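## Task

Place the printed block inside the drawer that stands open, then push that drawer fully closed while every item it held beforehand stays in it. No cabinet may be moved much from its spot. The robot must not tip over or finish leaning, or the task fails. The result only counts if it holds without the robot propping anything up at the end.

## Robot and tools

ROBOT. A Hello Robot Stretch 3 with one arm: a two-wheel differential base (0.33 m long, 0.34 m wide), a lift that slides up a mast, a telescoping arm that reaches out to the robot's right side, a wrist (yaw, pitch, roll) and a two-finger gripper. The base cannot strafe, so to shift the gripper forward or back you drive the base. On-the-spot turns pivot about the point between the drive wheels, 0.05 m behind the front edge; with arm retracted and wrist folded the swept radius is 0.28 m, and an unfolded level wrist reaches past that. head_camera (896x504) and nav_camera (672x504, fisheye) ride on the head and move with head_pan_rad and head_tilt_rad; wrist_camera (644x364) is on the gripper. Occasionally a loose object may get a small external nudge.

FRAMES. Base frame: origin on the floor midway between drive wheels, x forward, y left, z up. hand_pose is in this frame, located where closed fingertips meet; with wrist joints at zero its x points up, y back toward the mast, z to the rear. The odometry frame is the base frame at scene start; base_odometry counts wheel turns only (slip shows as travel), heading positive left, -3.142 to 3.142.

execute_actions. Argument "actions": a list run in order (empty list just returns the current state and images). Each action may hold "robot", "steps" (integer 1 to 450 control steps at 30 per second, default 1) and "until". An action with only steps simply waits. "robot" is either one command, a list of up to 8 items run one after another (commands or {"pause_s": s}, s at most 15), or {"stop": true}, which brakes everything and clears the queue. A command holds any of:
- "base": exactly one key. translate_m: metres, a relative drive from where the base is when that command begins, forward positive, magnitude at most 1. rotate_rad: radians, a relative turn, counter-clockwise (left) positive, magnitude at most 3.2.
- "joints": absolute targets by name, any subset; unnamed joints keep their goals. lift_m 0 to 1.1 (arm height); arm_m 0 to 0.52 (extension); wrist_yaw_rad -1.345 to 4.42 (0 along the arm, positive toward the front, 3.0 folded over the base); wrist_pitch_rad -1.57 to 0.451 (0 level, negative tips fingers down); wrist_roll_rad -2.911 to 2.911; gripper_m -0.089 to 0.179 (bigger is wider; actual fingertip gap is about 0.007 smaller when nearly shut, 0.025 smaller fully open, zero below 0.007); head_pan_rad -3.953 to 1.73 (0 forward, positive left, -1.57 looks along the arm); head_tilt_rad -1.53 to 0.419 (negative looks down).
- "contact_limits": {"arm_m": effort percent 1 to 100} sets when the arm's motion gives up on contact; lower is gentler, too low stops instantly. It lasts until the next arm_m command.
Motions run on across actions and during thinking. A new command acts immediately: named joints retarget, others continue, any older queue remainder is discarded. A queue moves to its next item once every motion of the current one is "done" (base or gripper "off_target" also allowed); otherwise later items are dropped. Any invalid value rejects the entire call and nothing runs.

"until" ends an action early. {"robot": {"status": "ended"}} becomes true once nothing reads "moving" and the queue is not running (or immediately if the first command was refused). You can also test fields such as base_status, queue, queue_left, refusals, or a joint's reading, _goal or _status, e.g. {"lift_m": [">", 0.3]}, with operators =, !=, <, <=, >, >=; all listed conditions must hold. {"any": {"status": "ended"}} fires when any single motion or the queue finishes.

RESULTS. Each result is a snapshot plus one image per camera. base_status shows progress as (moved of goal). joint_goals, joint_status, measured_speeds, motor_effort (percent, peak in brackets, with fixed bias and noise), refusals, queue and queue_left appear. Status words: moving, done, off_target (stopped short, may still push), contact_stop (arm or lift hit something and went slack), time_out, stopped, not_commanded, torque_fault (a wrist servo overheated and is limp for about 10 s). "robot.on_its_own" appears when a goal was changed by the robot, a joint is slack or off, a motor rests under load, or base_tilt has drifted 3 degrees or more from its start value. Lines beginning "refused:", "dropped:" or "replaced:" explain rejected goals, abandoned queue items or how a prior motion ended. lidar_m gives 12 distances in 30-degree sectors starting straight ahead and going counter-clockwise, in a plane 0.17 m high. wrist_depth_mm and head_depth_mm are 7x7 grids of median depth in mm.

zoom_image: {"camera": name, "region": [x0, y0, x1, y1]} in pixels of that camera's last image, origin top-left, at most 504 by 504.

finished_scene: {"scene": number}.

PRACTICAL RULES. Fast driving (0.30 m/s, 1.9 rad/s) only with lift_m under 0.30, arm_m under 0.03 and wrist_yaw_rad over 2.54; else 0.10 m/s and 0.63 rad/s. To grasp, command gripper_m below the object's width; to let go, open at least 0.02 beyond where the fingers touched. Readings do not prove a grasp. Fold or unfold the wrist only with lift_m 0.32 to 0.95, pitch -0.4 and roll near 0; with yaw below -0.4 keep pitch at -0.5 or lower. Pushing hard with the gripper above about 0.45 m, pushing again after a contact_stop, driving while gripping or pressing something fixed, or snagging furniture (especially reversing) can tip the robot. If it leans, undo the last move in small steps, free the gripper, and lower lift_m to about 0.2 if needed. Avoid drops, slams, strong shoves and wrist torque faults.

Each tool is called after "Emit:" as name(argument=value, ...) on one line, values as JSON.

## Session

Emit:
execute_actions(actions=[])

Scene clock: 0.00 s.
robot.base_odometry: x=+0.000 y=+0.000 heading=+0.000 (m, m, rad; robot's odometry frame)
robot.turned_by_wheels: +0.000 (rad since the last result)
robot.turned_by_imu: +0.000 (rad since the last result)
robot.base_tilt: forward=+1.1 right=-0.5 (deg)
robot.lidar_m: 2.16 1.96 1.40 1.43 2.14 2.05 2.12 1.97 1.71 1.35 2.61 2.24
robot.head_depth_mm: 2349 2610 2630 2674 2684 2692 2113 / 2324 2744 2789 2825 2369 2199 2092 / 2349 2935 2997 3050 2337 2301 2086 / 2336 3168 3208 3272 3263 2983 2094 / 2309 2925 2962 2993 3034 2865 2123 / 2307 2571 2585 2619 2622 2634 2097 / 2195 2294 2304 2315 2325 2349 2119
robot.base_status: not_commanded
robot.joint_positions: lift_m=+0.396 arm_m=+0.000 wrist_yaw_rad=+2.846 wrist_pitch_rad=-0.649 wrist_roll_rad=+0.000 gripper_m=+0.037 head_pan_rad=-0.001 head_tilt_rad=-0.022
robot.joint_goals: lift_m=+0.396 arm_m=+0.000 wrist_yaw_rad=+2.846 wrist_pitch_rad=-0.649 wrist_roll_rad=+0.000 gripper_m=+0.037 head_pan_rad=-0.001 head_tilt_rad=-0.022
robot.joint_status: lift_m=not_commanded arm_m=not_commanded wrist_yaw_rad=not_commanded wrist_pitch_rad=not_commanded wrist_roll_rad=not_commanded gripper_m=not_commanded head_pan_rad=not_commanded head_tilt_rad=not_commanded
robot.measured_speeds: translate_m=+0.000 rotate_rad=+0.000 lift_m=+0.000 arm_m=+0.000 wrist_yaw_rad=+0.000 wrist_pitch_rad=+0.000 wrist_roll_rad=+0.000 head_pan_rad=+0.000 head_tilt_rad=+0.000
robot: refusals=0 queue=idle queue_left=0
robot.motor_effort: left_wheel=+0 right_wheel=+0 lift_m=+34 arm_m=+0 wrist_yaw_rad=+0 wrist_pitch_rad=+7 wrist_roll_rad=+0 gripper_m=+0 head_pan_rad=+1 head_tilt_rad=+2 (%)
robot.hand_pose: x=+0.0340 y=+0.0367 z=+0.3609 quat_wxyz=(+0.322, +0.696, +0.125, +0.630) (m; robot's base frame)
robot.wrist_depth_mm: - - - - - - - / - - - - - - - / - 940 918 860 862 834 810 / - 756 751 734 711 696 685 / 668 - 634 629 637 599 591 / 578 544 - 550 - 515 520 / 501 513 - 490 475 472 459
pictures: head_camera (sideways: a quarter turn clockwise sets it upright), nav_camera (sideways: a quarter turn counterclockwise sets it upright), wrist_camera
Images, in order (width x height): head_camera 896x504, nav_camera 672x504, wrist_camera 644x364.

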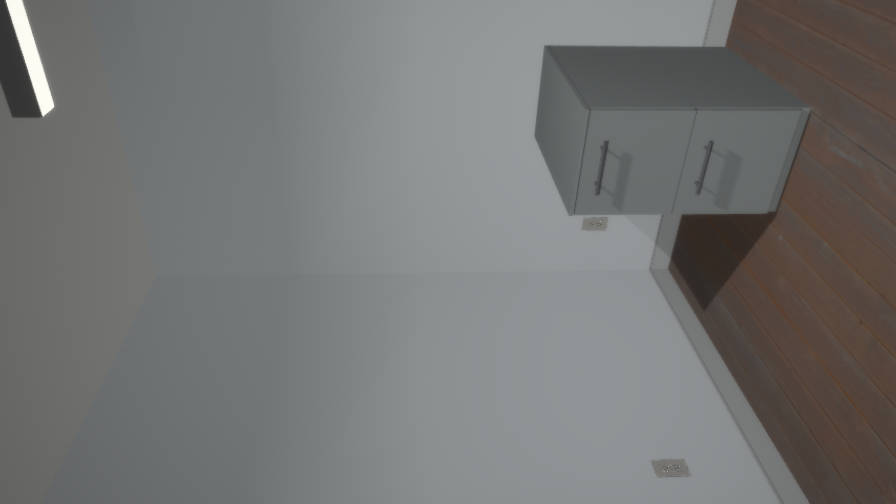

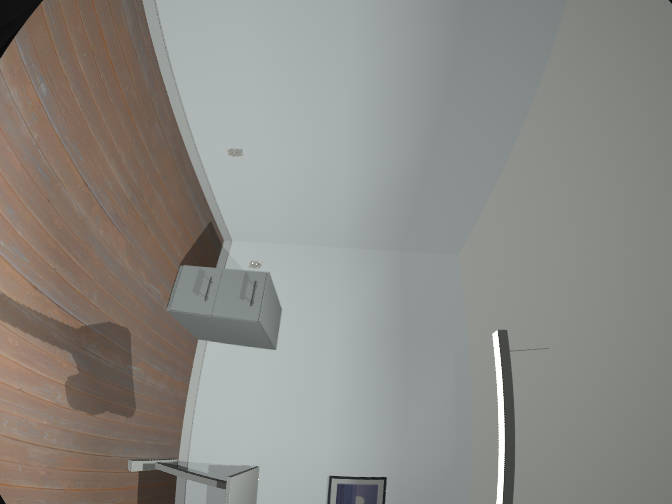

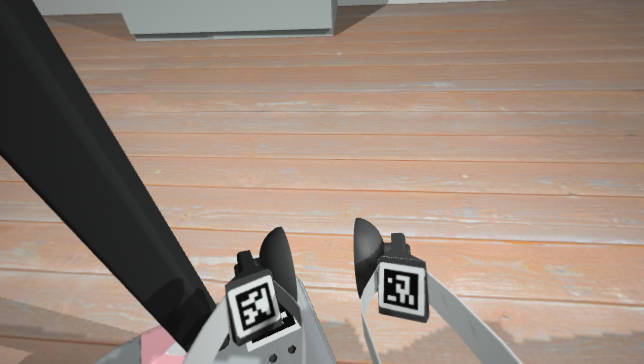

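Emit:
execute_actions(actions=[{"robot":{"joints":{"head_pan_rad":-1.3,"head_tilt_rad":-0.6}},"steps":450,"until":{"robot":{"status":"ended"}}}])

Emit:
execute_actions(actions=[{"robot":{"joints":{"head_pan_rad":1.3}},"steps":450,"until":{"robot":{"status":"ended"}}}])

Scene clock: 1.33 s.
robot.base_odometry: x=+0.000 y=+0.000 heading=+0.000 (m, m, rad; robot's odometry frame)
robot.turned_by_wheels: +0.000 (rad since the last result)
robot.turned_by_imu: +0.000 (rad since the last result)
robot.base_tilt: forward=+1.1 right=-0.4 (deg)
robot.lidar_m: 2.15 1.96 1.40 1.43 2.14 2.05 2.11 1.96 1.71 1.35 2.61 2.24
robot.head_depth_mm: 1897 2054 1566 1278 1714 1431 1233 / 2048 2237 2396 1989 1723 1436 1234 / 2261 2500 2687 2156 1734 1441 1238 / 2509 2776 2838 2196 1747 1452 1254 / 2807 2775 2904 2203 1757 1457 1248 / 2703 2628 3063 2234 1779 1471 1262 / 2545 2426 2878 2261 1786 1479 1265
robot.base_status: not_commanded
robot.joint_positions: lift_m=+0.396 arm_m=+0.000 wrist_yaw_rad=+2.846 wrist_pitch_rad=-0.649 wrist_roll_rad=+0.000 gripper_m=+0.037 head_pan_rad=-1.293 head_tilt_rad=-0.592
robot.joint_goals: lift_m=+0.396 arm_m=+0.000 wrist_yaw_rad=+2.846 wrist_pitch_rad=-0.649 wrist_roll_rad=+0.000 gripper_m=+0.037 head_pan_rad=-1.300 head_tilt_rad=-0.600
robot.joint_status: lift_m=not_commanded arm_m=not_commanded wrist_yaw_rad=not_commanded wrist_pitch_rad=not_commanded wrist_roll_rad=not_commanded gripper_m=not_commanded head_pan_rad=done head_tilt_rad=done
robot.measured_speeds: translate_m=+0.000 rotate_rad=+0.000 lift_m=+0.000 arm_m=+0.000 wrist_yaw_rad=+0.000 wrist_pitch_rad=+0.000 wrist_roll_rad=+0.000 head_pan_rad=+0.000 head_tilt_rad=+0.000
robot: refusals=0 queue=done queue_left=0
robot.motor_effort: left_wheel=+1(1) right_wheel=+0(0) lift_m=+33(34) arm_m=+0(0) wrist_yaw_rad=+0(0) wrist_pitch_rad=+7(7) wrist_roll_rad=+0(0) gripper_m=+1(1) head_pan_rad=-2(43) head_tilt_rad=-2(33) (%)
robot.hand_pose: x=+0.0340 y=+0.0367 z=+0.3609 quat_wxyz=(+0.322, +0.696, +0.125, +0.630) (m; robot's base frame)
robot.wrist_depth_mm: - - - - - - - / - - - - - - - / - 934 901 892 859 821 798 / - 773 749 737 717 692 678 / 658 - 644 633 609 601 592 / 567 547 - 551 - 527 522 / 512 515 - 493 469 470 457
pictures: head_camera (sideways: a quarter turn clockwise sets it upright), nav_camera (sideways: a quarter turn counterclockwise sets it upright), wrist_camera
camera_calibration (this result's frames):
head_camera: T_world_to_cam=[[-0.1485, 0.606384, -0.781183, 1.04271], [0.939081, 0.334064, 0.0807971, -0.106613], [0.309959, -0.721596, -0.619052, 0.771392], [0, 0, 0, 1]] pos_world=[0.0158599, -0.0400317, 1.30069]
nav_camera: T_world_to_cam=[[0.221318, -0.528366, 0.819663, -1.02999], [-0.927042, -0.374858, 0.00867339, 0.0445695], [0.302675, -0.761781, -0.57278, 0.702796], [0, 0, 0, 1]] pos_world=[0.056555, 0.00787288, 1.24641]
wrist_camera: T_world_to_cam=[[0.919714, -0.391059, -0.0346263, -0.00830191], [-0.298213, -0.638533, -0.709468, 0.327734], [0.255334, 0.662834, -0.703886, 0.384059], [0, 0, 0, 1]] pos_world=[0.00730634, -0.0485453, 0.502564]
Images, in order (width x height): head_camera 896x504, nav_camera 672x504, wrist_camera 644x364.

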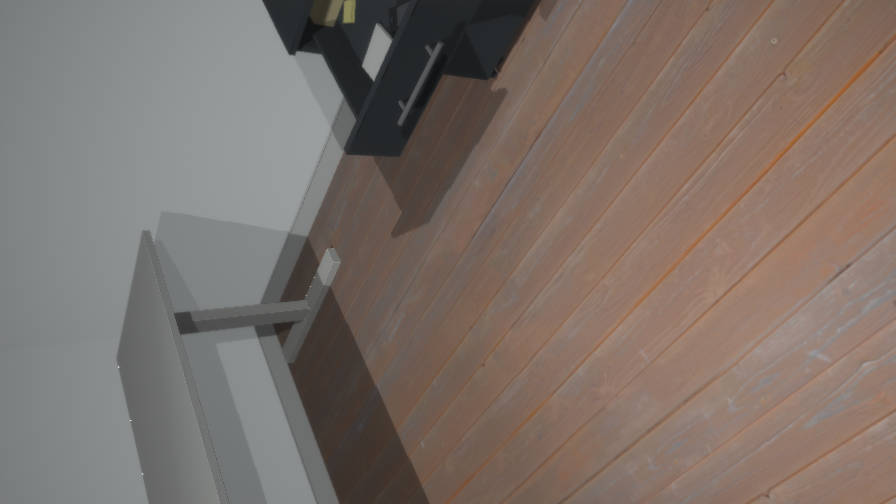

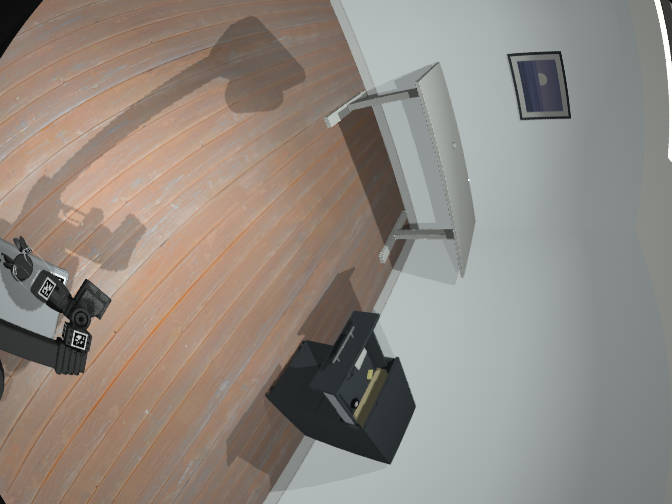

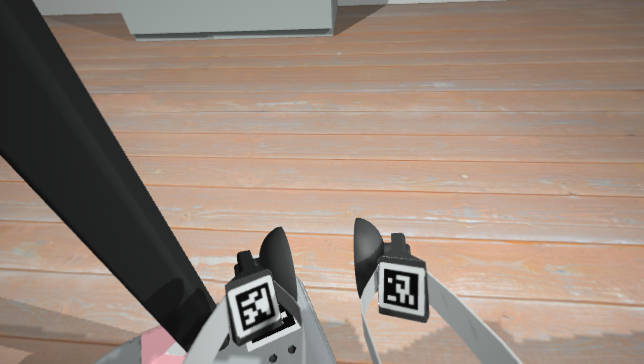

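Scene clock: 3.17 s.
robot.base_odometry: x=+0.000 y=+0.000 heading=+0.000 (m, m, rad; robot's odometry frame)
robot.turned_by_wheels: +0.000 (rad since the last result)
robot.turned_by_imu: +0.000 (rad since the last result)
robot.base_tilt: forward=+1.1 right=-0.4 (deg)
robot.lidar_m: 2.15 1.96 1.39 1.44 2.14 2.05 2.12 1.96 1.71 1.35 2.60 2.24
robot.head_depth_mm: 1553 1745 1939 2066 1713 1434 1225 / 1550 1320 1502 1789 1738 1432 1234 / 1582 1338 1509 1708 1734 1452 1234 / 1628 1384 1566 1794 1756 1451 1241 / 1661 1431 1605 1862 1763 1461 1254 / 1720 1471 1682 1938 1767 1478 1262 / 1792 1510 2299 2234 1781 1472 1266
robot.base_status: not_commanded
robot.joint_positions: lift_m=+0.396 arm_m=+0.000 wrist_yaw_rad=+2.846 wrist_pitch_rad=-0.649 wrist_roll_rad=+0.000 gripper_m=+0.037 head_pan_rad=+1.293 head_tilt_rad=-0.593
robot.joint_goals: lift_m=+0.396 arm_m=+0.000 wrist_yaw_rad=+2.846 wrist_pitch_rad=-0.649 wrist_roll_rad=+0.000 gripper_m=+0.037 head_pan_rad=+1.300 head_tilt_rad=-0.600
robot.joint_status: lift_m=not_commanded arm_m=not_commanded wrist_yaw_rad=not_commanded wrist_pitch_rad=not_commanded wrist_roll_rad=not_commanded gripper_m=not_commanded head_pan_rad=done head_tilt_rad=done
robot.measured_speeds: translate_m=+0.000 rotate_rad=+0.000 lift_m=+0.000 arm_m=+0.000 wrist_yaw_rad=+0.000 wrist_pitch_rad=+0.000 wrist_roll_rad=+0.000 head_pan_rad=+0.000 head_tilt_rad=+0.000
robot: refusals=0 queue=done queue_left=0
robot.motor_effort: left_wheel=-1(0) right_wheel=+1(0) lift_m=+34(34) arm_m=-1(0) wrist_yaw_rad=+0(0) wrist_pitch_rad=+7(7) wrist_roll_rad=+0(0) gripper_m=+1(1) head_pan_rad=+4(42) head_tilt_rad=-3(3) (%)
robot.hand_pose: x=+0.0340 y=+0.0367 z=+0.3609 quat_wxyz=(+0.322, +0.696, +0.125, +0.630) (m; robot's base frame)
robot.wrist_depth_mm: - - - - - - - / - - - - - - - / - 946 893 880 860 809 814 / - 745 730 748 708 680 692 / 664 - 651 630 623 603 596 / 579 553 - 544 - 527 511 / 504 511 - 481 473 481 467
pictures: head_camera (sideways: a quarter turn clockwise sets it upright), nav_camera (sideways: a quarter turn counterclockwise sets it upright), wrist_camera
camera_calibration (this result's frames):
head_camera: T_world_to_cam=[[-0.194, -0.593583, -0.78104, 1.0428], [-0.973928, 0.211975, 0.0808117, -0.0949621], [0.117592, 0.776354, -0.61923, 0.772798], [0, 0, 0, 1]] pos_world=[0.0189411, 0.039152, 1.30068]
nav_camera: T_world_to_cam=[[0.0909728, 0.565765, 0.819533, -1.02902], [0.985241, -0.170952, 0.00864908, 0.0329362], [0.144994, 0.806651, -0.572967, 0.704001], [0, 0, 0, 1]] pos_world=[-0.0409126, 0.0199335, 1.2464]
wrist_camera: T_world_to_cam=[[0.919714, -0.391059, -0.0346263, -0.0083019], [-0.298213, -0.638533, -0.709468, 0.327734], [0.255334, 0.662834, -0.703886, 0.384059], [0, 0, 0, 1]] pos_world=[0.00730634, -0.0485453, 0.502564]
Images, in order (width x height): head_camera 896x504, nav_camera 672x504, wrist_camera 644x364.

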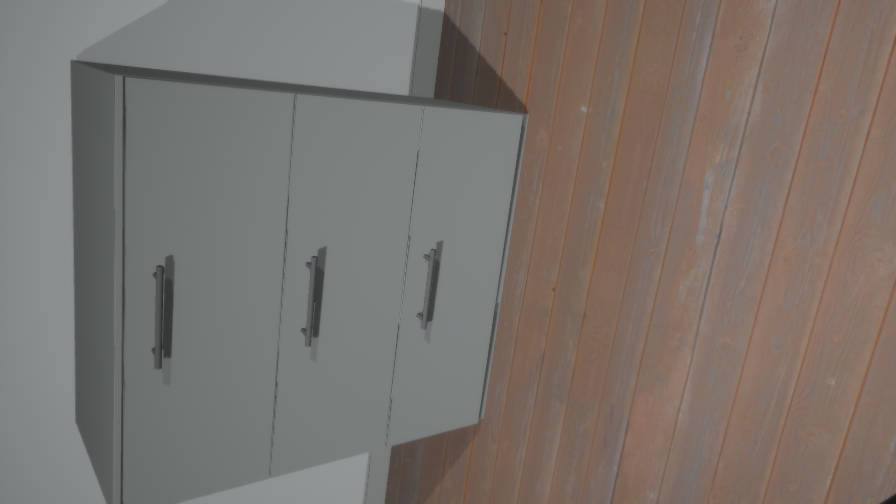

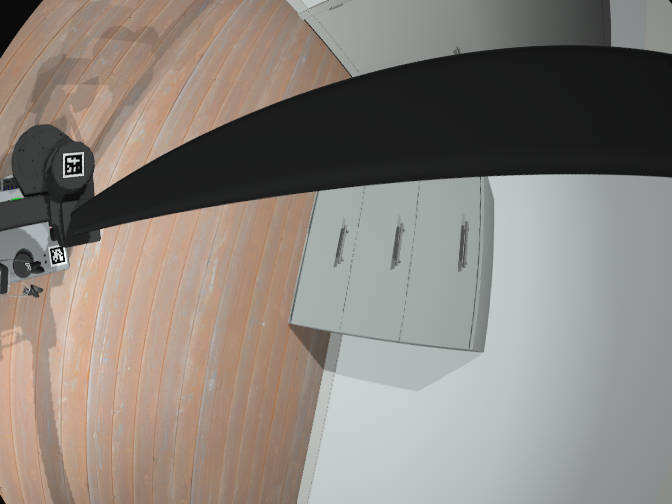

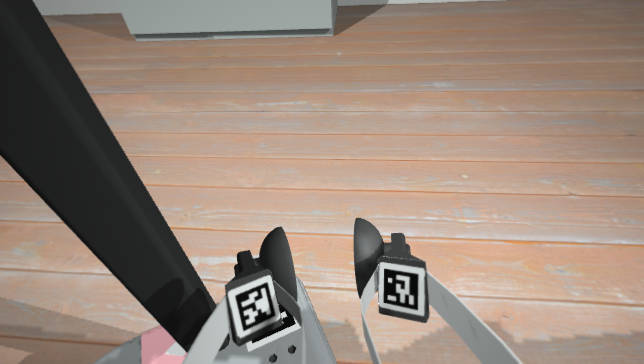

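Emit:
execute_actions(actions=[{"robot":[{"joints":{"head_pan_rad":0.2,"head_tilt_rad":-0.5,"lift_m":0.27,"wrist_pitch_rad":-0.4,"wrist_yaw_rad":3.0},"base":{"rotate_rad":-0.95}},{"base":{"translate_m":1.0}}],"steps":450,"until":{"robot":{"status":"ended"}}}])

Scene clock: 10.93 s.
robot.base_odometry: x=+0.582 y=-0.813 heading=-0.950 (m, m, rad; robot's odometry frame)
robot.turned_by_wheels: -0.950 (rad since the last result)
robot.turned_by_imu: -0.935 (rad since the last result)
robot.base_tilt: forward=+1.1 right=-0.6 (deg)
robot.lidar_m: 1.81 1.31 1.64 1.72 2.32 2.07 2.99 2.95 1.91 0.88 0.87 1.55
robot.head_depth_mm: 1648 1815 1526 2206 1870 1533 1282 / 1619 1777 1540 2160 1885 1529 1299 / 1594 1753 1568 2168 1888 1533 1297 / 1572 1716 1577 1268 1917 1546 1312 / 1541 1685 1606 1229 1821 1522 1312 / 1522 1650 1626 1237 1942 1567 1314 / 1500 1630 1775 1966 1954 1574 1327
robot.base_status: done (translate_m +1.0000 of +1.0000)
robot.joint_positions: lift_m=+0.271 arm_m=+0.000 wrist_yaw_rad=+2.999 wrist_pitch_rad=-0.420 wrist_roll_rad=+0.000 gripper_m=+0.037 head_pan_rad=+0.207 head_tilt_rad=-0.507
robot.joint_goals: lift_m=+0.270 arm_m=+0.000 wrist_yaw_rad=+3.000 wrist_pitch_rad=-0.400 wrist_roll_rad=+0.000 gripper_m=+0.037 head_pan_rad=+0.200 head_tilt_rad=-0.500
robot.joint_status: lift_m=done arm_m=not_commanded wrist_yaw_rad=done wrist_pitch_rad=done wrist_roll_rad=not_commanded gripper_m=not_commanded head_pan_rad=done head_tilt_rad=done
robot.measured_speeds: translate_m=+0.000 rotate_rad=+0.000 lift_m=+0.000 arm_m=+0.000 wrist_yaw_rad=+0.000 wrist_pitch_rad=+0.000 wrist_roll_rad=+0.000 head_pan_rad=+0.000 head_tilt_rad=+0.000
robot: refusals=0 queue=done queue_left=0
robot.motor_effort: left_wheel=+2(12) right_wheel=-2(8) lift_m=+21(34) arm_m=+0(0) wrist_yaw_rad=+1(3) wrist_pitch_rad=+12(12) wrist_roll_rad=+0(0) gripper_m=+0(0) head_pan_rad=-3(44) head_tilt_rad=+4(16) (%)
robot.hand_pose: x=+0.0107 y=+0.0773 z=+0.2827 quat_wxyz=(+0.197, +0.700, +0.098, +0.679) (m; robot's base frame)
robot.wrist_depth_mm: - - - - - - - / - - - - - - - / - - - - - 979 921 / 908 - 828 794 764 730 702 / 696 680 661 620 618 591 565 / 560 543 - 534 - 482 477 / 471 471 - - 429 418 410
pictures: head_camera (sideways: a quarter turn clockwise sets it upright), nav_camera (sideways: a quarter turn counterclockwise sets it upright), wrist_camera
camera_calibration (this result's frames):
head_camera: T_world_to_cam=[[-0.547618, -0.090843, -0.831783, 1.11111], [-0.2731, 0.959053, 0.0750574, -0.0917545], [0.790905, 0.268263, -0.550004, 0.67863], [0, 0, 0, 1]] pos_world=[0.0466713, 0.00688222, 1.30433]
nav_camera: T_world_to_cam=[[0.471937, 0.16838, 0.865404, -1.09116], [0.306988, -0.951548, 0.0177295, 0.0252504], [0.826459, 0.257301, -0.500761, 0.6059], [0, 0, 0, 1]] pos_world=[0.00645613, 0.0518582, 1.24726]
wrist_camera: T_world_to_cam=[[0.970092, -0.235765, -0.0577617, 0.0203326], [-0.171859, -0.499051, -0.84936, 0.318641], [0.171423, 0.833884, -0.524644, 0.245136], [0, 0, 0, 1]] pos_world=[-0.0069852, -0.0406037, 0.400425]
Images, in order (width x height): head_camera 896x504, nav_camera 672x504, wrist_camera 644x364.

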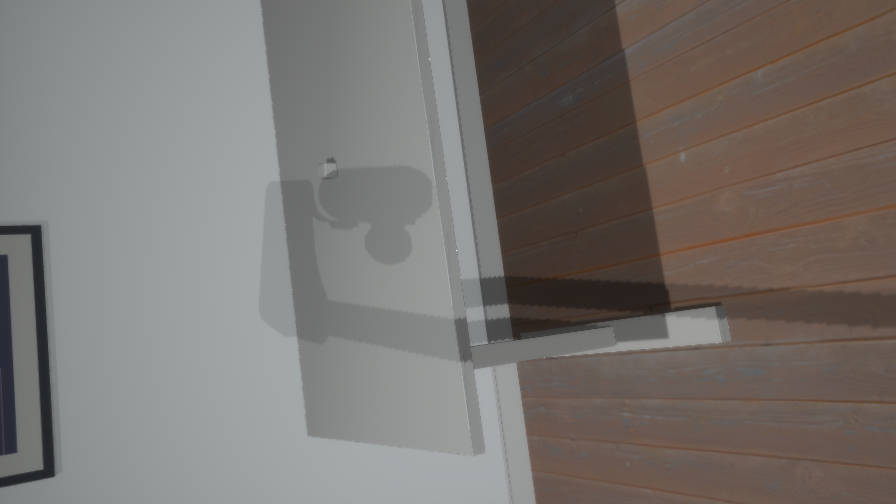

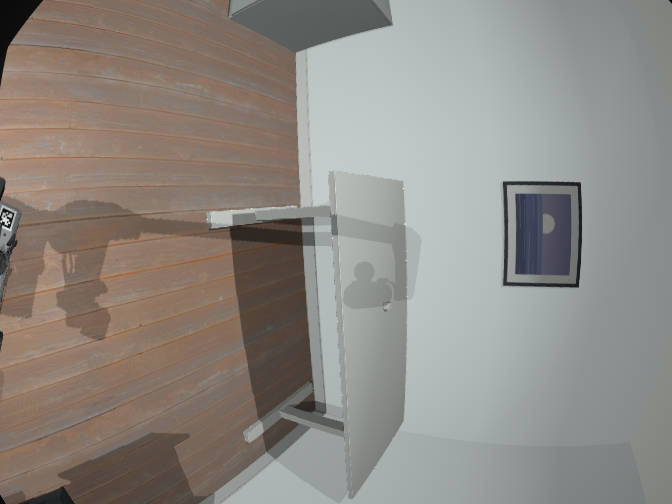

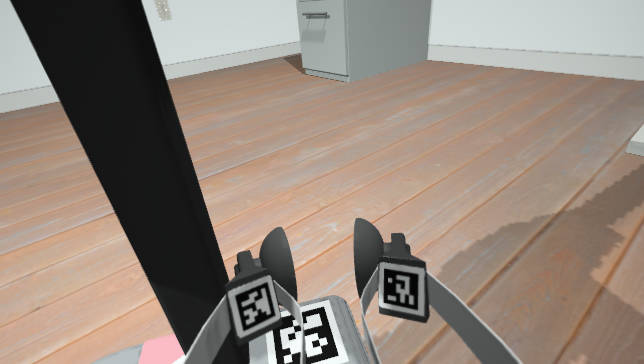

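Emit:
execute_actions(actions=[{"robot":[{"base":{"translate_m":0.75}},{"base":{"rotate_rad":2.0},"joints":{"head_pan_rad":-1.65,"head_tilt_rad":-0.75}},{"joints":{"lift_m":0.9}}],"steps":450,"until":{"robot":{"lift_m":[">",0.8]}}},{"robot":{"joints":{"wrist_yaw_rad":0,"gripper_m":0.12,"arm_m":0.15}},"steps":450,"until":{"robot":{"status":"ended"}}}])

Scene clock: 25.57 s.
robot.base_odometry: x=+1.018 y=-1.423 heading=+1.050 (m, m, rad; robot's odometry frame)
robot.turned_by_wheels: +2.000 (rad since the last result)
robot.turned_by_imu: +1.964 (rad since the last result)
robot.base_tilt: forward=+1.1 right=-0.5 (deg)
robot.lidar_m: 1.59 2.69 2.93 3.60 0.93 1.02 1.14 1.09 1.18 1.13 0.73 1.56
robot.head_depth_mm: 1011 1134 - - 659 1260 1157 / 1005 1122 - - 663 1245 1160 / 999 1131 1082 - 662 1249 1160 / 995 1134 1029 789 681 1265 1174 / 990 1124 1004 814 686 627 1182 / 987 1120 1015 821 691 631 1180 / 984 1111 1022 832 696 627 1198
robot.base_status: done (rotate_rad +1.9999 of +2.0000)
robot.joint_positions: lift_m=+0.899 arm_m=+0.150 wrist_yaw_rad=+0.002 wrist_pitch_rad=-0.419 wrist_roll_rad=+0.000 gripper_m=+0.120 head_pan_rad=-1.643 head_tilt_rad=-0.741
robot.joint_goals: lift_m=+0.900 arm_m=+0.150 wrist_yaw_rad=+0.000 wrist_pitch_rad=-0.400 wrist_roll_rad=+0.000 gripper_m=+0.120 head_pan_rad=-1.650 head_tilt_rad=-0.750
robot.joint_status: lift_m=done arm_m=done wrist_yaw_rad=done wrist_pitch_rad=done wrist_roll_rad=not_commanded gripper_m=done head_pan_rad=done head_tilt_rad=done
robot.measured_speeds: translate_m=+0.000 rotate_rad=+0.000 lift_m=+0.000 arm_m=+0.000 wrist_yaw_rad=+0.000 wrist_pitch_rad=+0.000 wrist_roll_rad=+0.000 head_pan_rad=+0.000 head_tilt_rad=+0.000
robot: refusals=0 queue=done queue_left=0
robot.motor_effort: left_wheel=-2(12) right_wheel=+3(13) lift_m=+47(50) arm_m=+4(4) wrist_yaw_rad=-2(2) wrist_pitch_rad=+12(12) wrist_roll_rad=+0(1) gripper_m=+1(100) head_pan_rad=-4(43) head_tilt_rad=-3(21) (%)
robot.hand_pose: x=-0.0210 y=-0.5189 z=+0.9118 quat_wxyz=(+0.692, +0.148, -0.691, -0.147) (m; robot's base frame)
robot.wrist_depth_mm: 599 634 639 691 684 701 731 / 640 662 670 730 731 781 789 / 686 728 741 758 785 767 724 / 743 664 647 611 604 567 543 / 540 517 504 480 470 469 446 / 435 430 412 395 384 - 365 / 360 - 343 337 328 325 318
pictures: head_camera (sideways: a quarter turn clockwise sets it upright), nav_camera (sideways: a quarter turn counterclockwise sets it upright), wrist_camera
camera_calibration (this result's frames):
head_camera: T_world_to_cam=[[0.0765139, 0.729197, -0.680013, 0.90948], [0.995777, -0.02119, 0.0893206, -0.118039], [0.0507229, -0.683975, -0.727739, 0.914342], [0, 0, 0, 1]] pos_world=[0.00157428, -0.0403038, 1.2944]
nav_camera: T_world_to_cam=[[0.0182022, -0.687211, 0.72623, -0.906961], [-0.999395, -0.0340249, -0.00714805, 0.0656088], [0.0296222, -0.725661, -0.687414, 0.85358], [0, 0, 0, 1]] pos_world=[0.0567929, -0.00163092, 1.2459]
wrist_camera: T_world_to_cam=[[-0.994011, 0.0927312, -0.0578262, 0.0761285], [0.0977663, 0.518115, -0.849705, 1.08378], [-0.0488335, -0.850269, -0.524078, 0.198735], [0, 0, 0, 1]] pos_world=[-0.0205801, -0.399606, 1.02945]
Images, in order (width x height): head_camera 896x504, nav_camera 672x504, wrist_camera 644x364.

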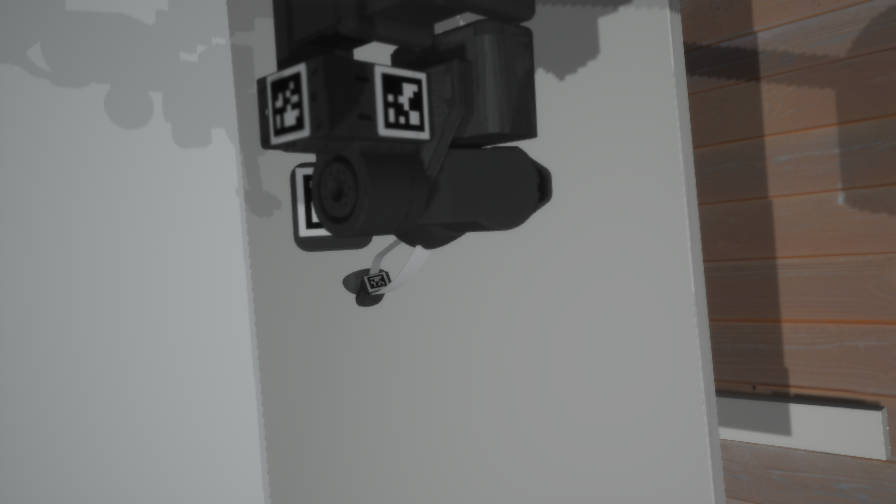

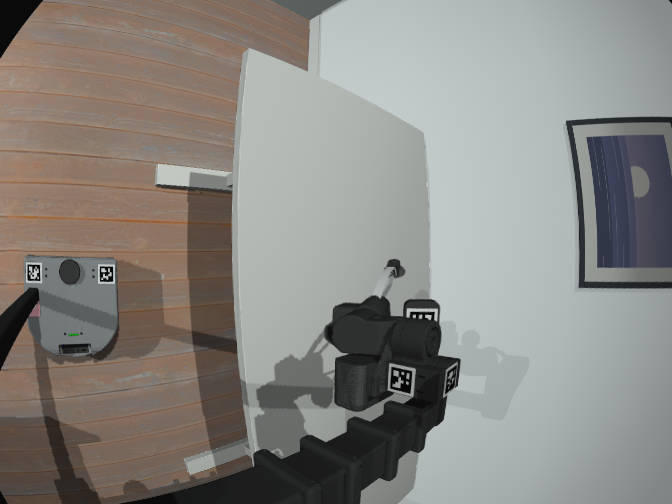

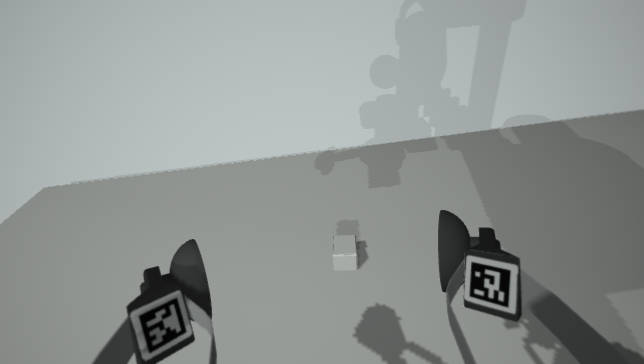

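Emit:
execute_actions(actions=[{"robot":{"base":{"translate_m":-0.04},"joints":{"wrist_pitch_rad":-0.9,"arm_m":0.36,"lift_m":0.88}},"steps":450,"until":{"robot":{"status":"ended"}}}])

Scene clock: 28.30 s.
robot.base_odometry: x=+0.998 y=-1.458 heading=+1.050 (m, m, rad; robot's odometry frame)
robot.turned_by_wheels: +0.000 (rad since the last result)
robot.turned_by_imu: +0.000 (rad since the last result)
robot.base_tilt: forward=+1.1 right=-0.5 (deg)
robot.lidar_m: 1.62 2.73 2.99 3.59 0.91 1.02 1.10 1.06 1.18 1.13 0.75 1.56
robot.head_depth_mm: 1009 1117 - 769 666 1270 1155 / 1012 - 929 793 671 1248 1163 / 999 - - 799 675 1258 1169 / 996 1111 1026 804 680 1266 1168 / 989 1123 1005 809 686 628 1181 / 983 1119 1013 819 690 632 1191 / 982 1116 1025 832 694 636 1177
robot.base_status: done (translate_m -0.0400 of -0.0400)
robot.joint_positions: lift_m=+0.881 arm_m=+0.360 wrist_yaw_rad=+0.001 wrist_pitch_rad=-0.906 wrist_roll_rad=+0.000 gripper_m=+0.120 head_pan_rad=-1.643 head_tilt_rad=-0.741
robot.joint_goals: lift_m=+0.880 arm_m=+0.360 wrist_yaw_rad=+0.000 wrist_pitch_rad=-0.900 wrist_roll_rad=+0.000 gripper_m=+0.120 head_pan_rad=-1.650 head_tilt_rad=-0.750
robot.joint_status: lift_m=done arm_m=done wrist_yaw_rad=done wrist_pitch_rad=done wrist_roll_rad=not_commanded gripper_m=done head_pan_rad=done head_tilt_rad=done
robot.measured_speeds: translate_m=+0.000 rotate_rad=+0.000 lift_m=+0.000 arm_m=+0.000 wrist_yaw_rad=+0.000 wrist_pitch_rad=+0.000 wrist_roll_rad=+0.000 head_pan_rad=+0.000 head_tilt_rad=+0.000
robot: refusals=0 queue=done queue_left=0
robot.motor_effort: left_wheel=-3(8) right_wheel=+3(5) lift_m=+20(49) arm_m=+4(4) wrist_yaw_rad=-1(2) wrist_pitch_rad=+4(12) wrist_roll_rad=+0(0) gripper_m=+1(1) head_pan_rad=-5(4) head_tilt_rad=-4(3) (%)
robot.hand_pose: x=-0.0215 y=-0.6437 z=+0.8026 quat_wxyz=(+0.636, +0.310, -0.635, -0.310) (m; robot's base frame)
robot.wrist_depth_mm: 425 418 411 408 403 402 399 / 365 363 363 353 355 346 347 / 326 323 322 316 313 313 309 / 291 290 288 288 282 279 280 / 265 262 263 255 256 260 253 / 241 244 238 238 236 - 233 / 224 - 221 219 218 218 216
pictures: head_camera (sideways: a quarter turn clockwise sets it upright), nav_camera (sideways: a quarter turn counterclockwise sets it upright), wrist_camera
camera_calibration (this result's frames):
head_camera: T_world_to_cam=[[0.0765533, 0.729193, -0.680013, 0.909479], [0.995776, -0.0212439, 0.0893206, -0.118039], [0.0506859, -0.683978, -0.72774, 0.914342], [0, 0, 0, 1]] pos_world=[0.0015721, -0.0403036, 1.2944]
nav_camera: T_world_to_cam=[[0.018165, -0.687212, 0.72623, -0.906961], [-0.999397, -0.0339709, -0.00714806, 0.0656088], [0.0295829, -0.725663, -0.687414, 0.853581], [0, 0, 0, 1]] pos_world=[0.0567928, -0.00163367, 1.2459]
wrist_camera: T_world_to_cam=[[-0.993813, 0.110872, -0.0065071, 0.0513593], [0.0987487, 0.85529, -0.508653, 0.999057], [-0.0508301, -0.506149, -0.860947, 0.527221], [0, 0, 0, 1]] pos_world=[-0.0208153, -0.593325, 0.962417]
Images, in order (width x height): head_camera 896x504, nav_camera 672x504, wrist_camera 644x364.

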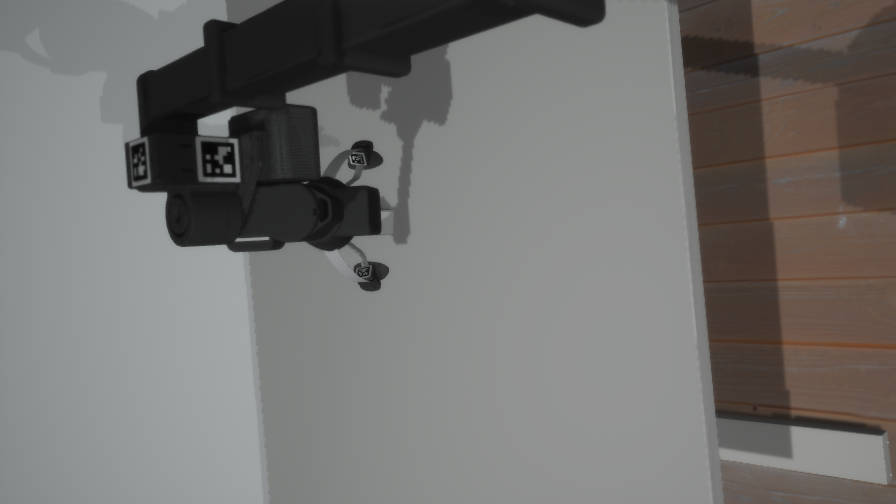

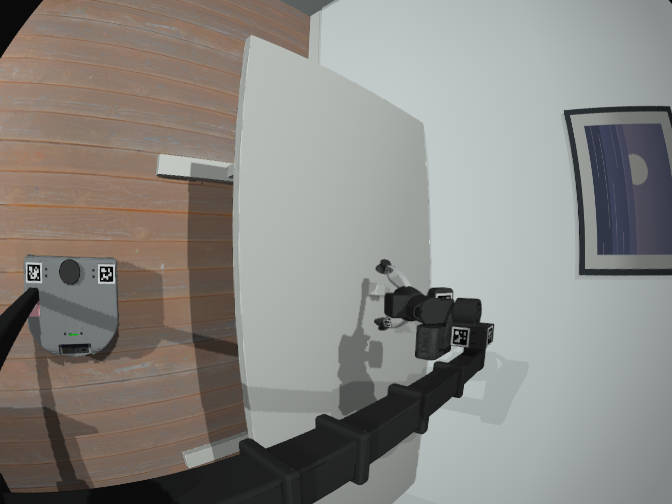

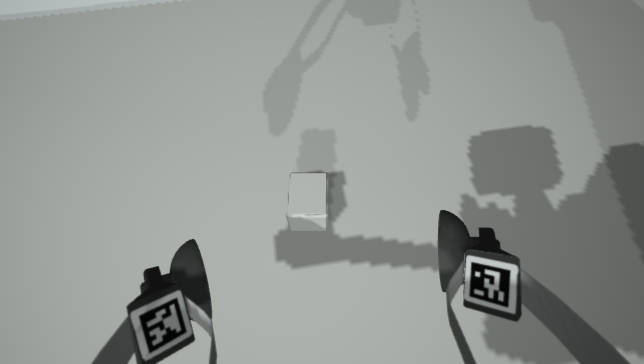

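Emit:
execute_actions(actions=[{"robot":[{"joints":{"arm_m":0.432,"gripper_m":0.085}},{"joints":{"lift_m":0.816}}],"steps":450,"until":{"robot":{"status":"ended"}}}])

Scene clock: 31.27 s.
robot.base_odometry: x=+0.998 y=-1.458 heading=+1.050 (m, m, rad; robot's odometry frame)
robot.turned_by_wheels: +0.000 (rad since the last result)
robot.turned_by_imu: +0.000 (rad since the last result)
robot.base_tilt: forward=+1.2 right=-0.5 (deg)
robot.lidar_m: 1.63 2.73 3.01 3.60 0.91 1.02 1.10 1.06 1.18 1.13 0.75 1.56
robot.head_depth_mm: 1010 1128 988 - - 1262 1158 / 1006 1111 - 776 670 1252 1167 / 1004 1093 - 798 675 1253 1167 / 998 1109 992 805 679 1256 1173 / 995 1128 1001 813 686 627 1182 / 989 1121 1014 821 690 632 1190 / 982 1119 1025 826 695 636 1179
robot.base_status: done (translate_m -0.0400 of -0.0400)
robot.joint_positions: lift_m=+0.817 arm_m=+0.432 wrist_yaw_rad=+0.001 wrist_pitch_rad=-0.907 wrist_roll_rad=+0.000 gripper_m=+0.085 head_pan_rad=-1.643 head_tilt_rad=-0.741
robot.joint_goals: lift_m=+0.816 arm_m=+0.432 wrist_yaw_rad=+0.000 wrist_pitch_rad=-0.900 wrist_roll_rad=+0.000 gripper_m=+0.085 head_pan_rad=-1.650 head_tilt_rad=-0.750
robot.joint_status: lift_m=done arm_m=done wrist_yaw_rad=done wrist_pitch_rad=done wrist_roll_rad=not_commanded gripper_m=done head_pan_rad=done head_tilt_rad=done
robot.measured_speeds: translate_m=+0.000 rotate_rad=+0.000 lift_m=+0.000 arm_m=+0.000 wrist_yaw_rad=+0.000 wrist_pitch_rad=+0.000 wrist_roll_rad=+0.000 head_pan_rad=+0.000 head_tilt_rad=+0.000
robot: refusals=0 queue=done queue_left=0
robot.motor_effort: left_wheel=-2(3) right_wheel=+3(3) lift_m=+20(22) arm_m=+3(4) wrist_yaw_rad=+0(0) wrist_pitch_rad=+4(4) wrist_roll_rad=+0(0) gripper_m=+1(96) head_pan_rad=-3(4) head_tilt_rad=-3(4) (%)
robot.hand_pose: x=-0.0215 y=-0.7156 z=+0.7386 quat_wxyz=(+0.636, +0.310, -0.635, -0.310) (m; robot's base frame)
robot.wrist_depth_mm: 310 308 303 300 298 293 289 / 270 267 267 262 261 258 256 / 240 238 236 233 231 230 227 / 216 212 212 211 208 206 207 / 195 193 192 183 191 189 187 / 178 176 175 151 174 174 172 / 164 163 160 162 160 158 159
pictures: head_camera (sideways: a quarter turn clockwise sets it upright), nav_camera (sideways: a quarter turn counterclockwise sets it upright), wrist_camera
camera_calibration (this result's frames):
head_camera: T_world_to_cam=[[0.0765532, 0.729193, -0.680012, 0.909479], [0.995776, -0.0212436, 0.0893206, -0.118039], [0.050686, -0.683978, -0.72774, 0.914342], [0, 0, 0, 1]] pos_world=[0.00157211, -0.0403036, 1.2944]
nav_camera: T_world_to_cam=[[0.0181651, -0.687212, 0.72623, -0.906961], [-0.999397, -0.0339711, -0.00714807, 0.0656088], [0.0295831, -0.725663, -0.687415, 0.853581], [0, 0, 0, 1]] pos_world=[0.0567928, -0.00163365, 1.2459]
wrist_camera: T_world_to_cam=[[-0.993813, 0.110876, -0.00645989, 0.0588825], [0.0987495, 0.855505, -0.508291, 1.02786], [-0.0508308, -0.505784, -0.861161, 0.436098], [0, 0, 0, 1]] pos_world=[-0.0208154, -0.665299, 0.898383]
Images, in order (width x height): head_camera 896x504, nav_camera 672x504, wrist_camera 644x364.

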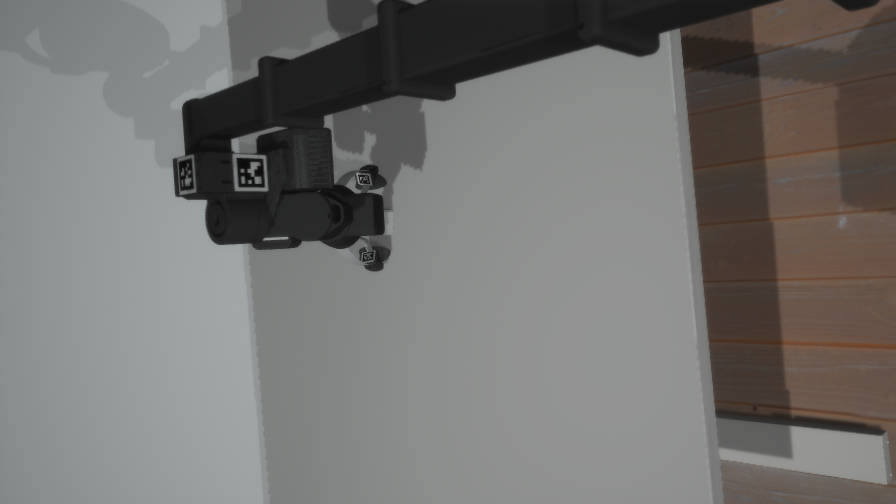

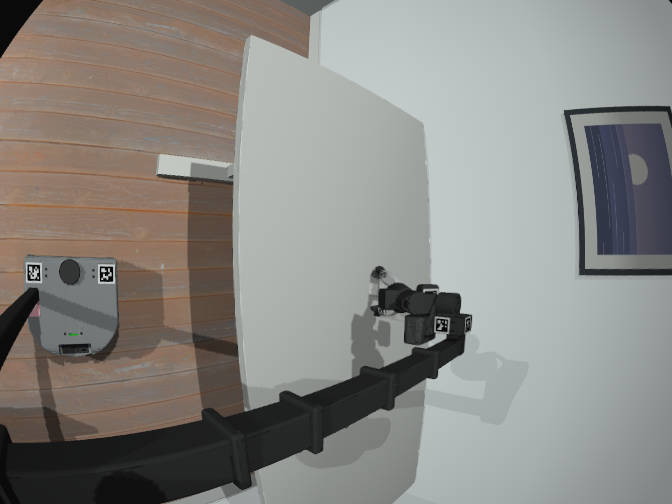

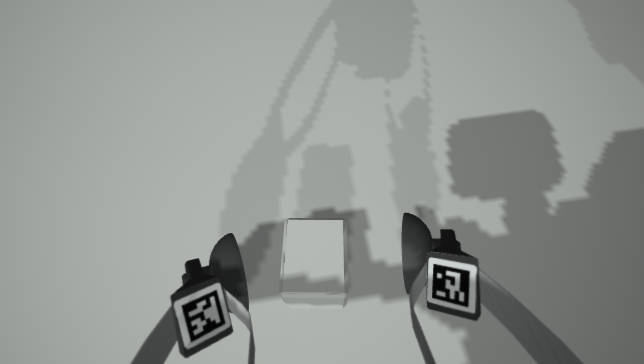

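Emit:
execute_actions(actions=[{"robot":[{"joints":{"lift_m":0.811,"arm_m":0.427}},{"joints":{"gripper_m":0.0}},{"joints":{"lift_m":0.9}},{"joints":{"arm_m":0.0,"head_pan_rad":-2.3,"head_tilt_rad":-0.65},"base":{"rotate_rad":-1.95}}],"steps":450,"until":{"robot":{"status":"ended"}}}])

Scene clock: 39.07 s.
robot.base_odometry: x=+0.998 y=-1.458 heading=-0.900 (m, m, rad; robot's odometry frame)
robot.turned_by_wheels: -1.950 (rad since the last result)
robot.turned_by_imu: -1.925 (rad since the last result)
robot.base_tilt: forward=+1.1 right=-0.5 (deg)
robot.lidar_m: 1.14 1.13 0.75 1.63 2.66 2.73 3.64 2.93 0.90 1.11 1.10 1.06
robot.head_depth_mm: 3268 3390 2546 1809 1623 1437 - / 2931 3178 2553 1170 1643 - - / 2347 2652 1402 1218 1720 - - / 1955 2154 1351 1241 - - - / 1681 1840 1311 1196 1387 - - / 1473 1580 1326 1323 1574 - - / 1308 1394 1351 1468 1643 - -
robot.base_status: done (rotate_rad -1.9499 of -1.9500)
robot.joint_positions: lift_m=+0.899 arm_m=+0.000 wrist_yaw_rad=+0.001 wrist_pitch_rad=-0.908 wrist_roll_rad=+0.000 gripper_m=+0.001 head_pan_rad=-2.293 head_tilt_rad=-0.655
robot.joint_goals: lift_m=+0.900 arm_m=+0.000 wrist_yaw_rad=+0.000 wrist_pitch_rad=-0.900 wrist_roll_rad=+0.000 gripper_m=+0.000 head_pan_rad=-2.300 head_tilt_rad=-0.650
robot.joint_status: lift_m=done arm_m=done wrist_yaw_rad=done wrist_pitch_rad=done wrist_roll_rad=not_commanded gripper_m=done head_pan_rad=done head_tilt_rad=done
robot.measured_speeds: translate_m=+0.000 rotate_rad=+0.000 lift_m=+0.000 arm_m=+0.000 wrist_yaw_rad=+0.000 wrist_pitch_rad=+0.000 wrist_roll_rad=+0.000 head_pan_rad=+0.000 head_tilt_rad=+0.000
robot: refusals=0 queue=done queue_left=0
robot.motor_effort: left_wheel=+3(9) right_wheel=-2(8) lift_m=+47(49) arm_m=-4(5) wrist_yaw_rad=+0(0) wrist_pitch_rad=+5(9) wrist_roll_rad=+0(1) gripper_m=-17(100) head_pan_rad=-3(40) head_tilt_rad=+3(14) (%)
robot.hand_pose: x=-0.0215 y=-0.2840 z=+0.8214 quat_wxyz=(+0.636, +0.310, -0.635, -0.310) (m; robot's base frame)
robot.wrist_depth_mm: 719 816 918 - 902 692 746 / 799 886 - - - 742 617 / 888 - - - - 991 - / 965 - - - - - - / - - - 158 - - - / 958 954 998 147 - 962 941 / 877 897 856 889 873 868 882
pictures: head_camera (sideways: a quarter turn clockwise sets it upright), nav_camera (sideways: a quarter turn counterclockwise sets it upright), wrist_camera
camera_calibration (this result's frames):
head_camera: T_world_to_cam=[[0.46183, 0.488279, -0.740471, 0.985919], [0.784794, -0.613952, 0.0846242, -0.110647], [-0.413293, -0.620199, -0.666739, 0.837835], [0, 0, 0, 1]] pos_world=[-0.0222198, -0.0297103, 1.29803]
nav_camera: T_world_to_cam=[[-0.358513, -0.509339, 0.782331, -0.977785], [-0.816289, 0.57764, 0.00199924, 0.0525834], [-0.452924, -0.637892, -0.62286, 0.772554], [0, 0, 0, 1]] pos_world=[0.0422827, -0.0355924, 1.24604]
wrist_camera: T_world_to_cam=[[-0.993812, 0.11089, -0.006364, 0.0114809], [0.0987596, 0.855968, -0.507509, 0.70016], [-0.0508305, -0.504997, -0.861623, 0.726364], [0, 0, 0, 1]] pos_world=[-0.0208161, -0.233775, 0.981262]
Images, in order (width x height): head_camera 896x504, nav_camera 672x504, wrist_camera 644x364.

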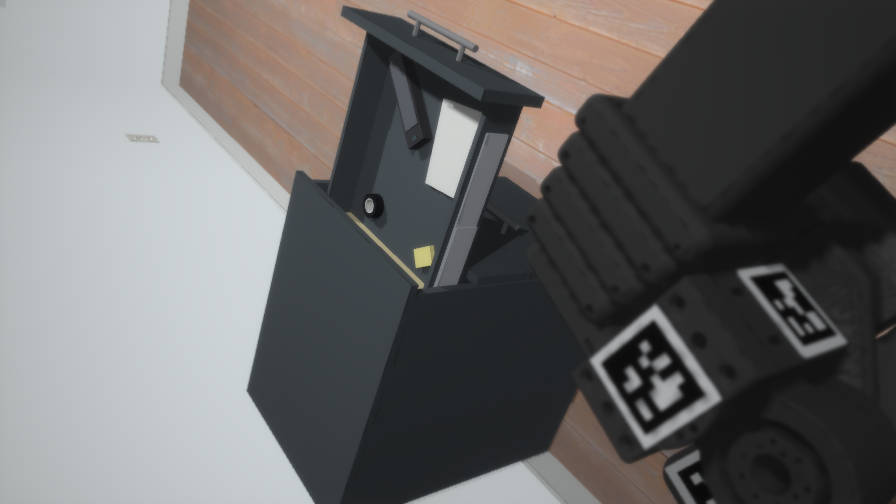

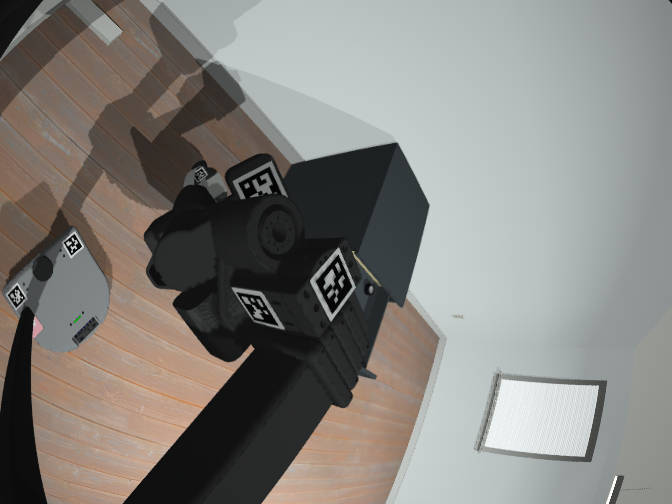

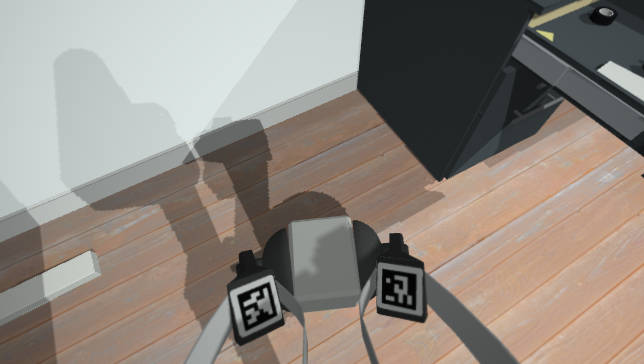

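Emit:
execute_actions(actions=[{"robot":[{"base":{"rotate_rad":0.16}},{"base":{"translate_m":-0.93},"joints":{"head_pan_rad":-1.6,"head_tilt_rad":-0.9,"lift_m":0.8}},{"base":{"rotate_rad":0.2},"joints":{"arm_m":0.2}}],"steps":450,"until":{"robot":{"status":"ended"}}}])

Scene clock: 54.13 s.
robot.base_odometry: x=+0.311 y=-0.831 heading=-0.540 (m, m, rad; robot's odometry frame)
robot.turned_by_wheels: +0.360 (rad since the last result)
robot.turned_by_imu: +0.352 (rad since the last result)
robot.base_tilt: forward=+1.1 right=-0.5 (deg)
robot.lidar_m: 1.55 1.99 1.89 2.43 2.38 2.85 2.72 1.95 0.76 0.73 1.35 1.79
robot.head_depth_mm: 1244 1457 - - 829 1235 1131 / 1221 1075 - 894 827 1241 1143 / 1220 1086 979 896 829 1249 1157 / 1234 1099 996 938 870 1256 1137 / 1224 1147 1003 977 883 1270 1140 / 1229 1420 1718 1644 1435 1277 1146 / 1221 1427 1716 1656 1450 1280 1156
robot.base_status: done (rotate_rad +0.1999 of +0.2000)
robot.joint_positions: lift_m=+0.801 arm_m=+0.200 wrist_yaw_rad=+0.001 wrist_pitch_rad=-0.908 wrist_roll_rad=+0.000 gripper_m=+0.001 head_pan_rad=-1.607 head_tilt_rad=-0.889
robot.joint_goals: lift_m=+0.800 arm_m=+0.200 wrist_yaw_rad=+0.000 wrist_pitch_rad=-0.900 wrist_roll_rad=+0.000 gripper_m=+0.000 head_pan_rad=-1.600 head_tilt_rad=-0.900
robot.joint_status: lift_m=done arm_m=done wrist_yaw_rad=done wrist_pitch_rad=done wrist_roll_rad=not_commanded gripper_m=done head_pan_rad=done head_tilt_rad=done
robot.measured_speeds: translate_m=+0.000 rotate_rad=+0.000 lift_m=+0.000 arm_m=+0.000 wrist_yaw_rad=+0.000 wrist_pitch_rad=+0.000 wrist_roll_rad=+0.000 head_pan_rad=+0.000 head_tilt_rad=+0.000
robot: refusals=0 queue=done queue_left=0
robot.motor_effort: left_wheel=-4(9) right_wheel=+3(7) lift_m=+20(45) arm_m=+3(4) wrist_yaw_rad=+0(0) wrist_pitch_rad=+5(5) wrist_roll_rad=+0(0) gripper_m=-17(17) head_pan_rad=+4(44) head_tilt_rad=-4(24) (%)
robot.hand_pose: x=-0.0215 y=-0.4834 z=+0.7224 quat_wxyz=(+0.636, +0.310, -0.635, -0.310) (m; robot's base frame)
robot.wrist_depth_mm: 817 421 403 402 395 - - / 924 363 361 368 434 - - / - - 475 465 447 - - / - - 424 425 418 - - / 958 404 389 158 386 881 909 / 854 356 354 146 - 343 837 / 781 325 320 321 318 297 774
pictures: head_camera (sideways: a quarter turn clockwise sets it upright), nav_camera (sideways: a quarter turn counterclockwise sets it upright), wrist_camera
camera_calibration (this result's frames):
head_camera: T_world_to_cam=[[0.0534134, 0.823661, -0.564561, 0.759195], [0.995397, 0.00113713, 0.095834, -0.126498], [0.0795768, -0.567081, -0.819809, 1.03388], [0, 0, 0, 1]] pos_world=[0.00309173, -0.0388819, 1.28832]
nav_camera: T_world_to_cam=[[0.0394563, -0.785616, 0.617455, -0.765349], [-0.99743, -0.0679477, -0.0227155, 0.085861], [0.0598003, -0.614972, -0.786278, 0.981964], [0, 0, 0, 1]] pos_world=[0.0571165, 0.00844467, 1.24662]
wrist_camera: T_world_to_cam=[[-0.993799, 0.11101, -0.00634196, 0.0329915], [0.098861, 0.856053, -0.507346, 0.820556], [-0.0508914, -0.504827, -0.861719, 0.540511], [0, 0, 0, 1]] pos_world=[-0.0208267, -0.433236, 0.882284]
Images, in order (width x height): head_camera 896x504, nav_camera 672x504, wrist_camera 644x364.

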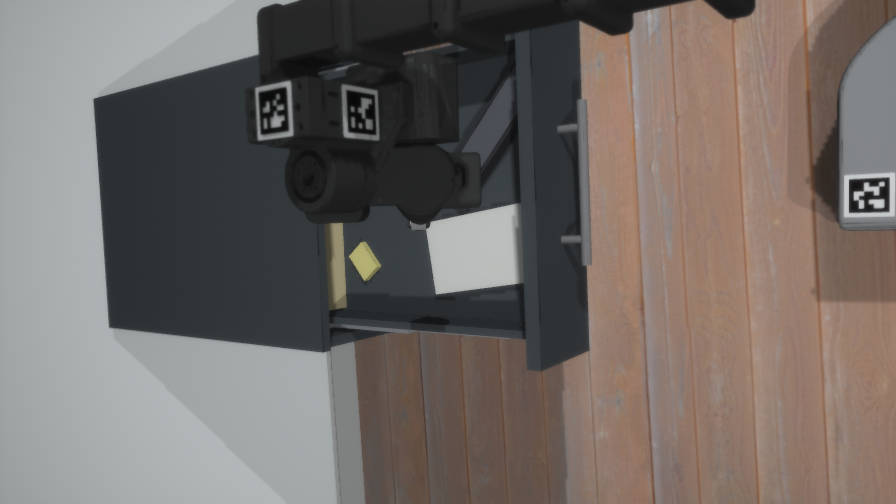

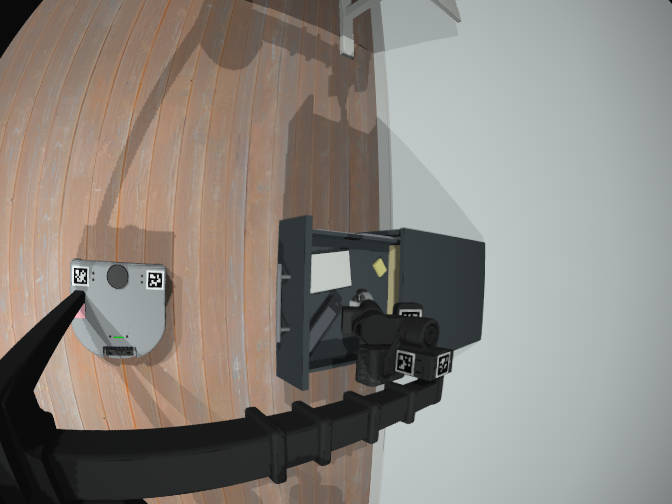

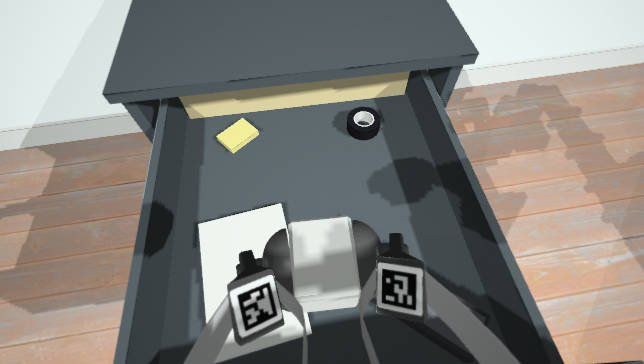

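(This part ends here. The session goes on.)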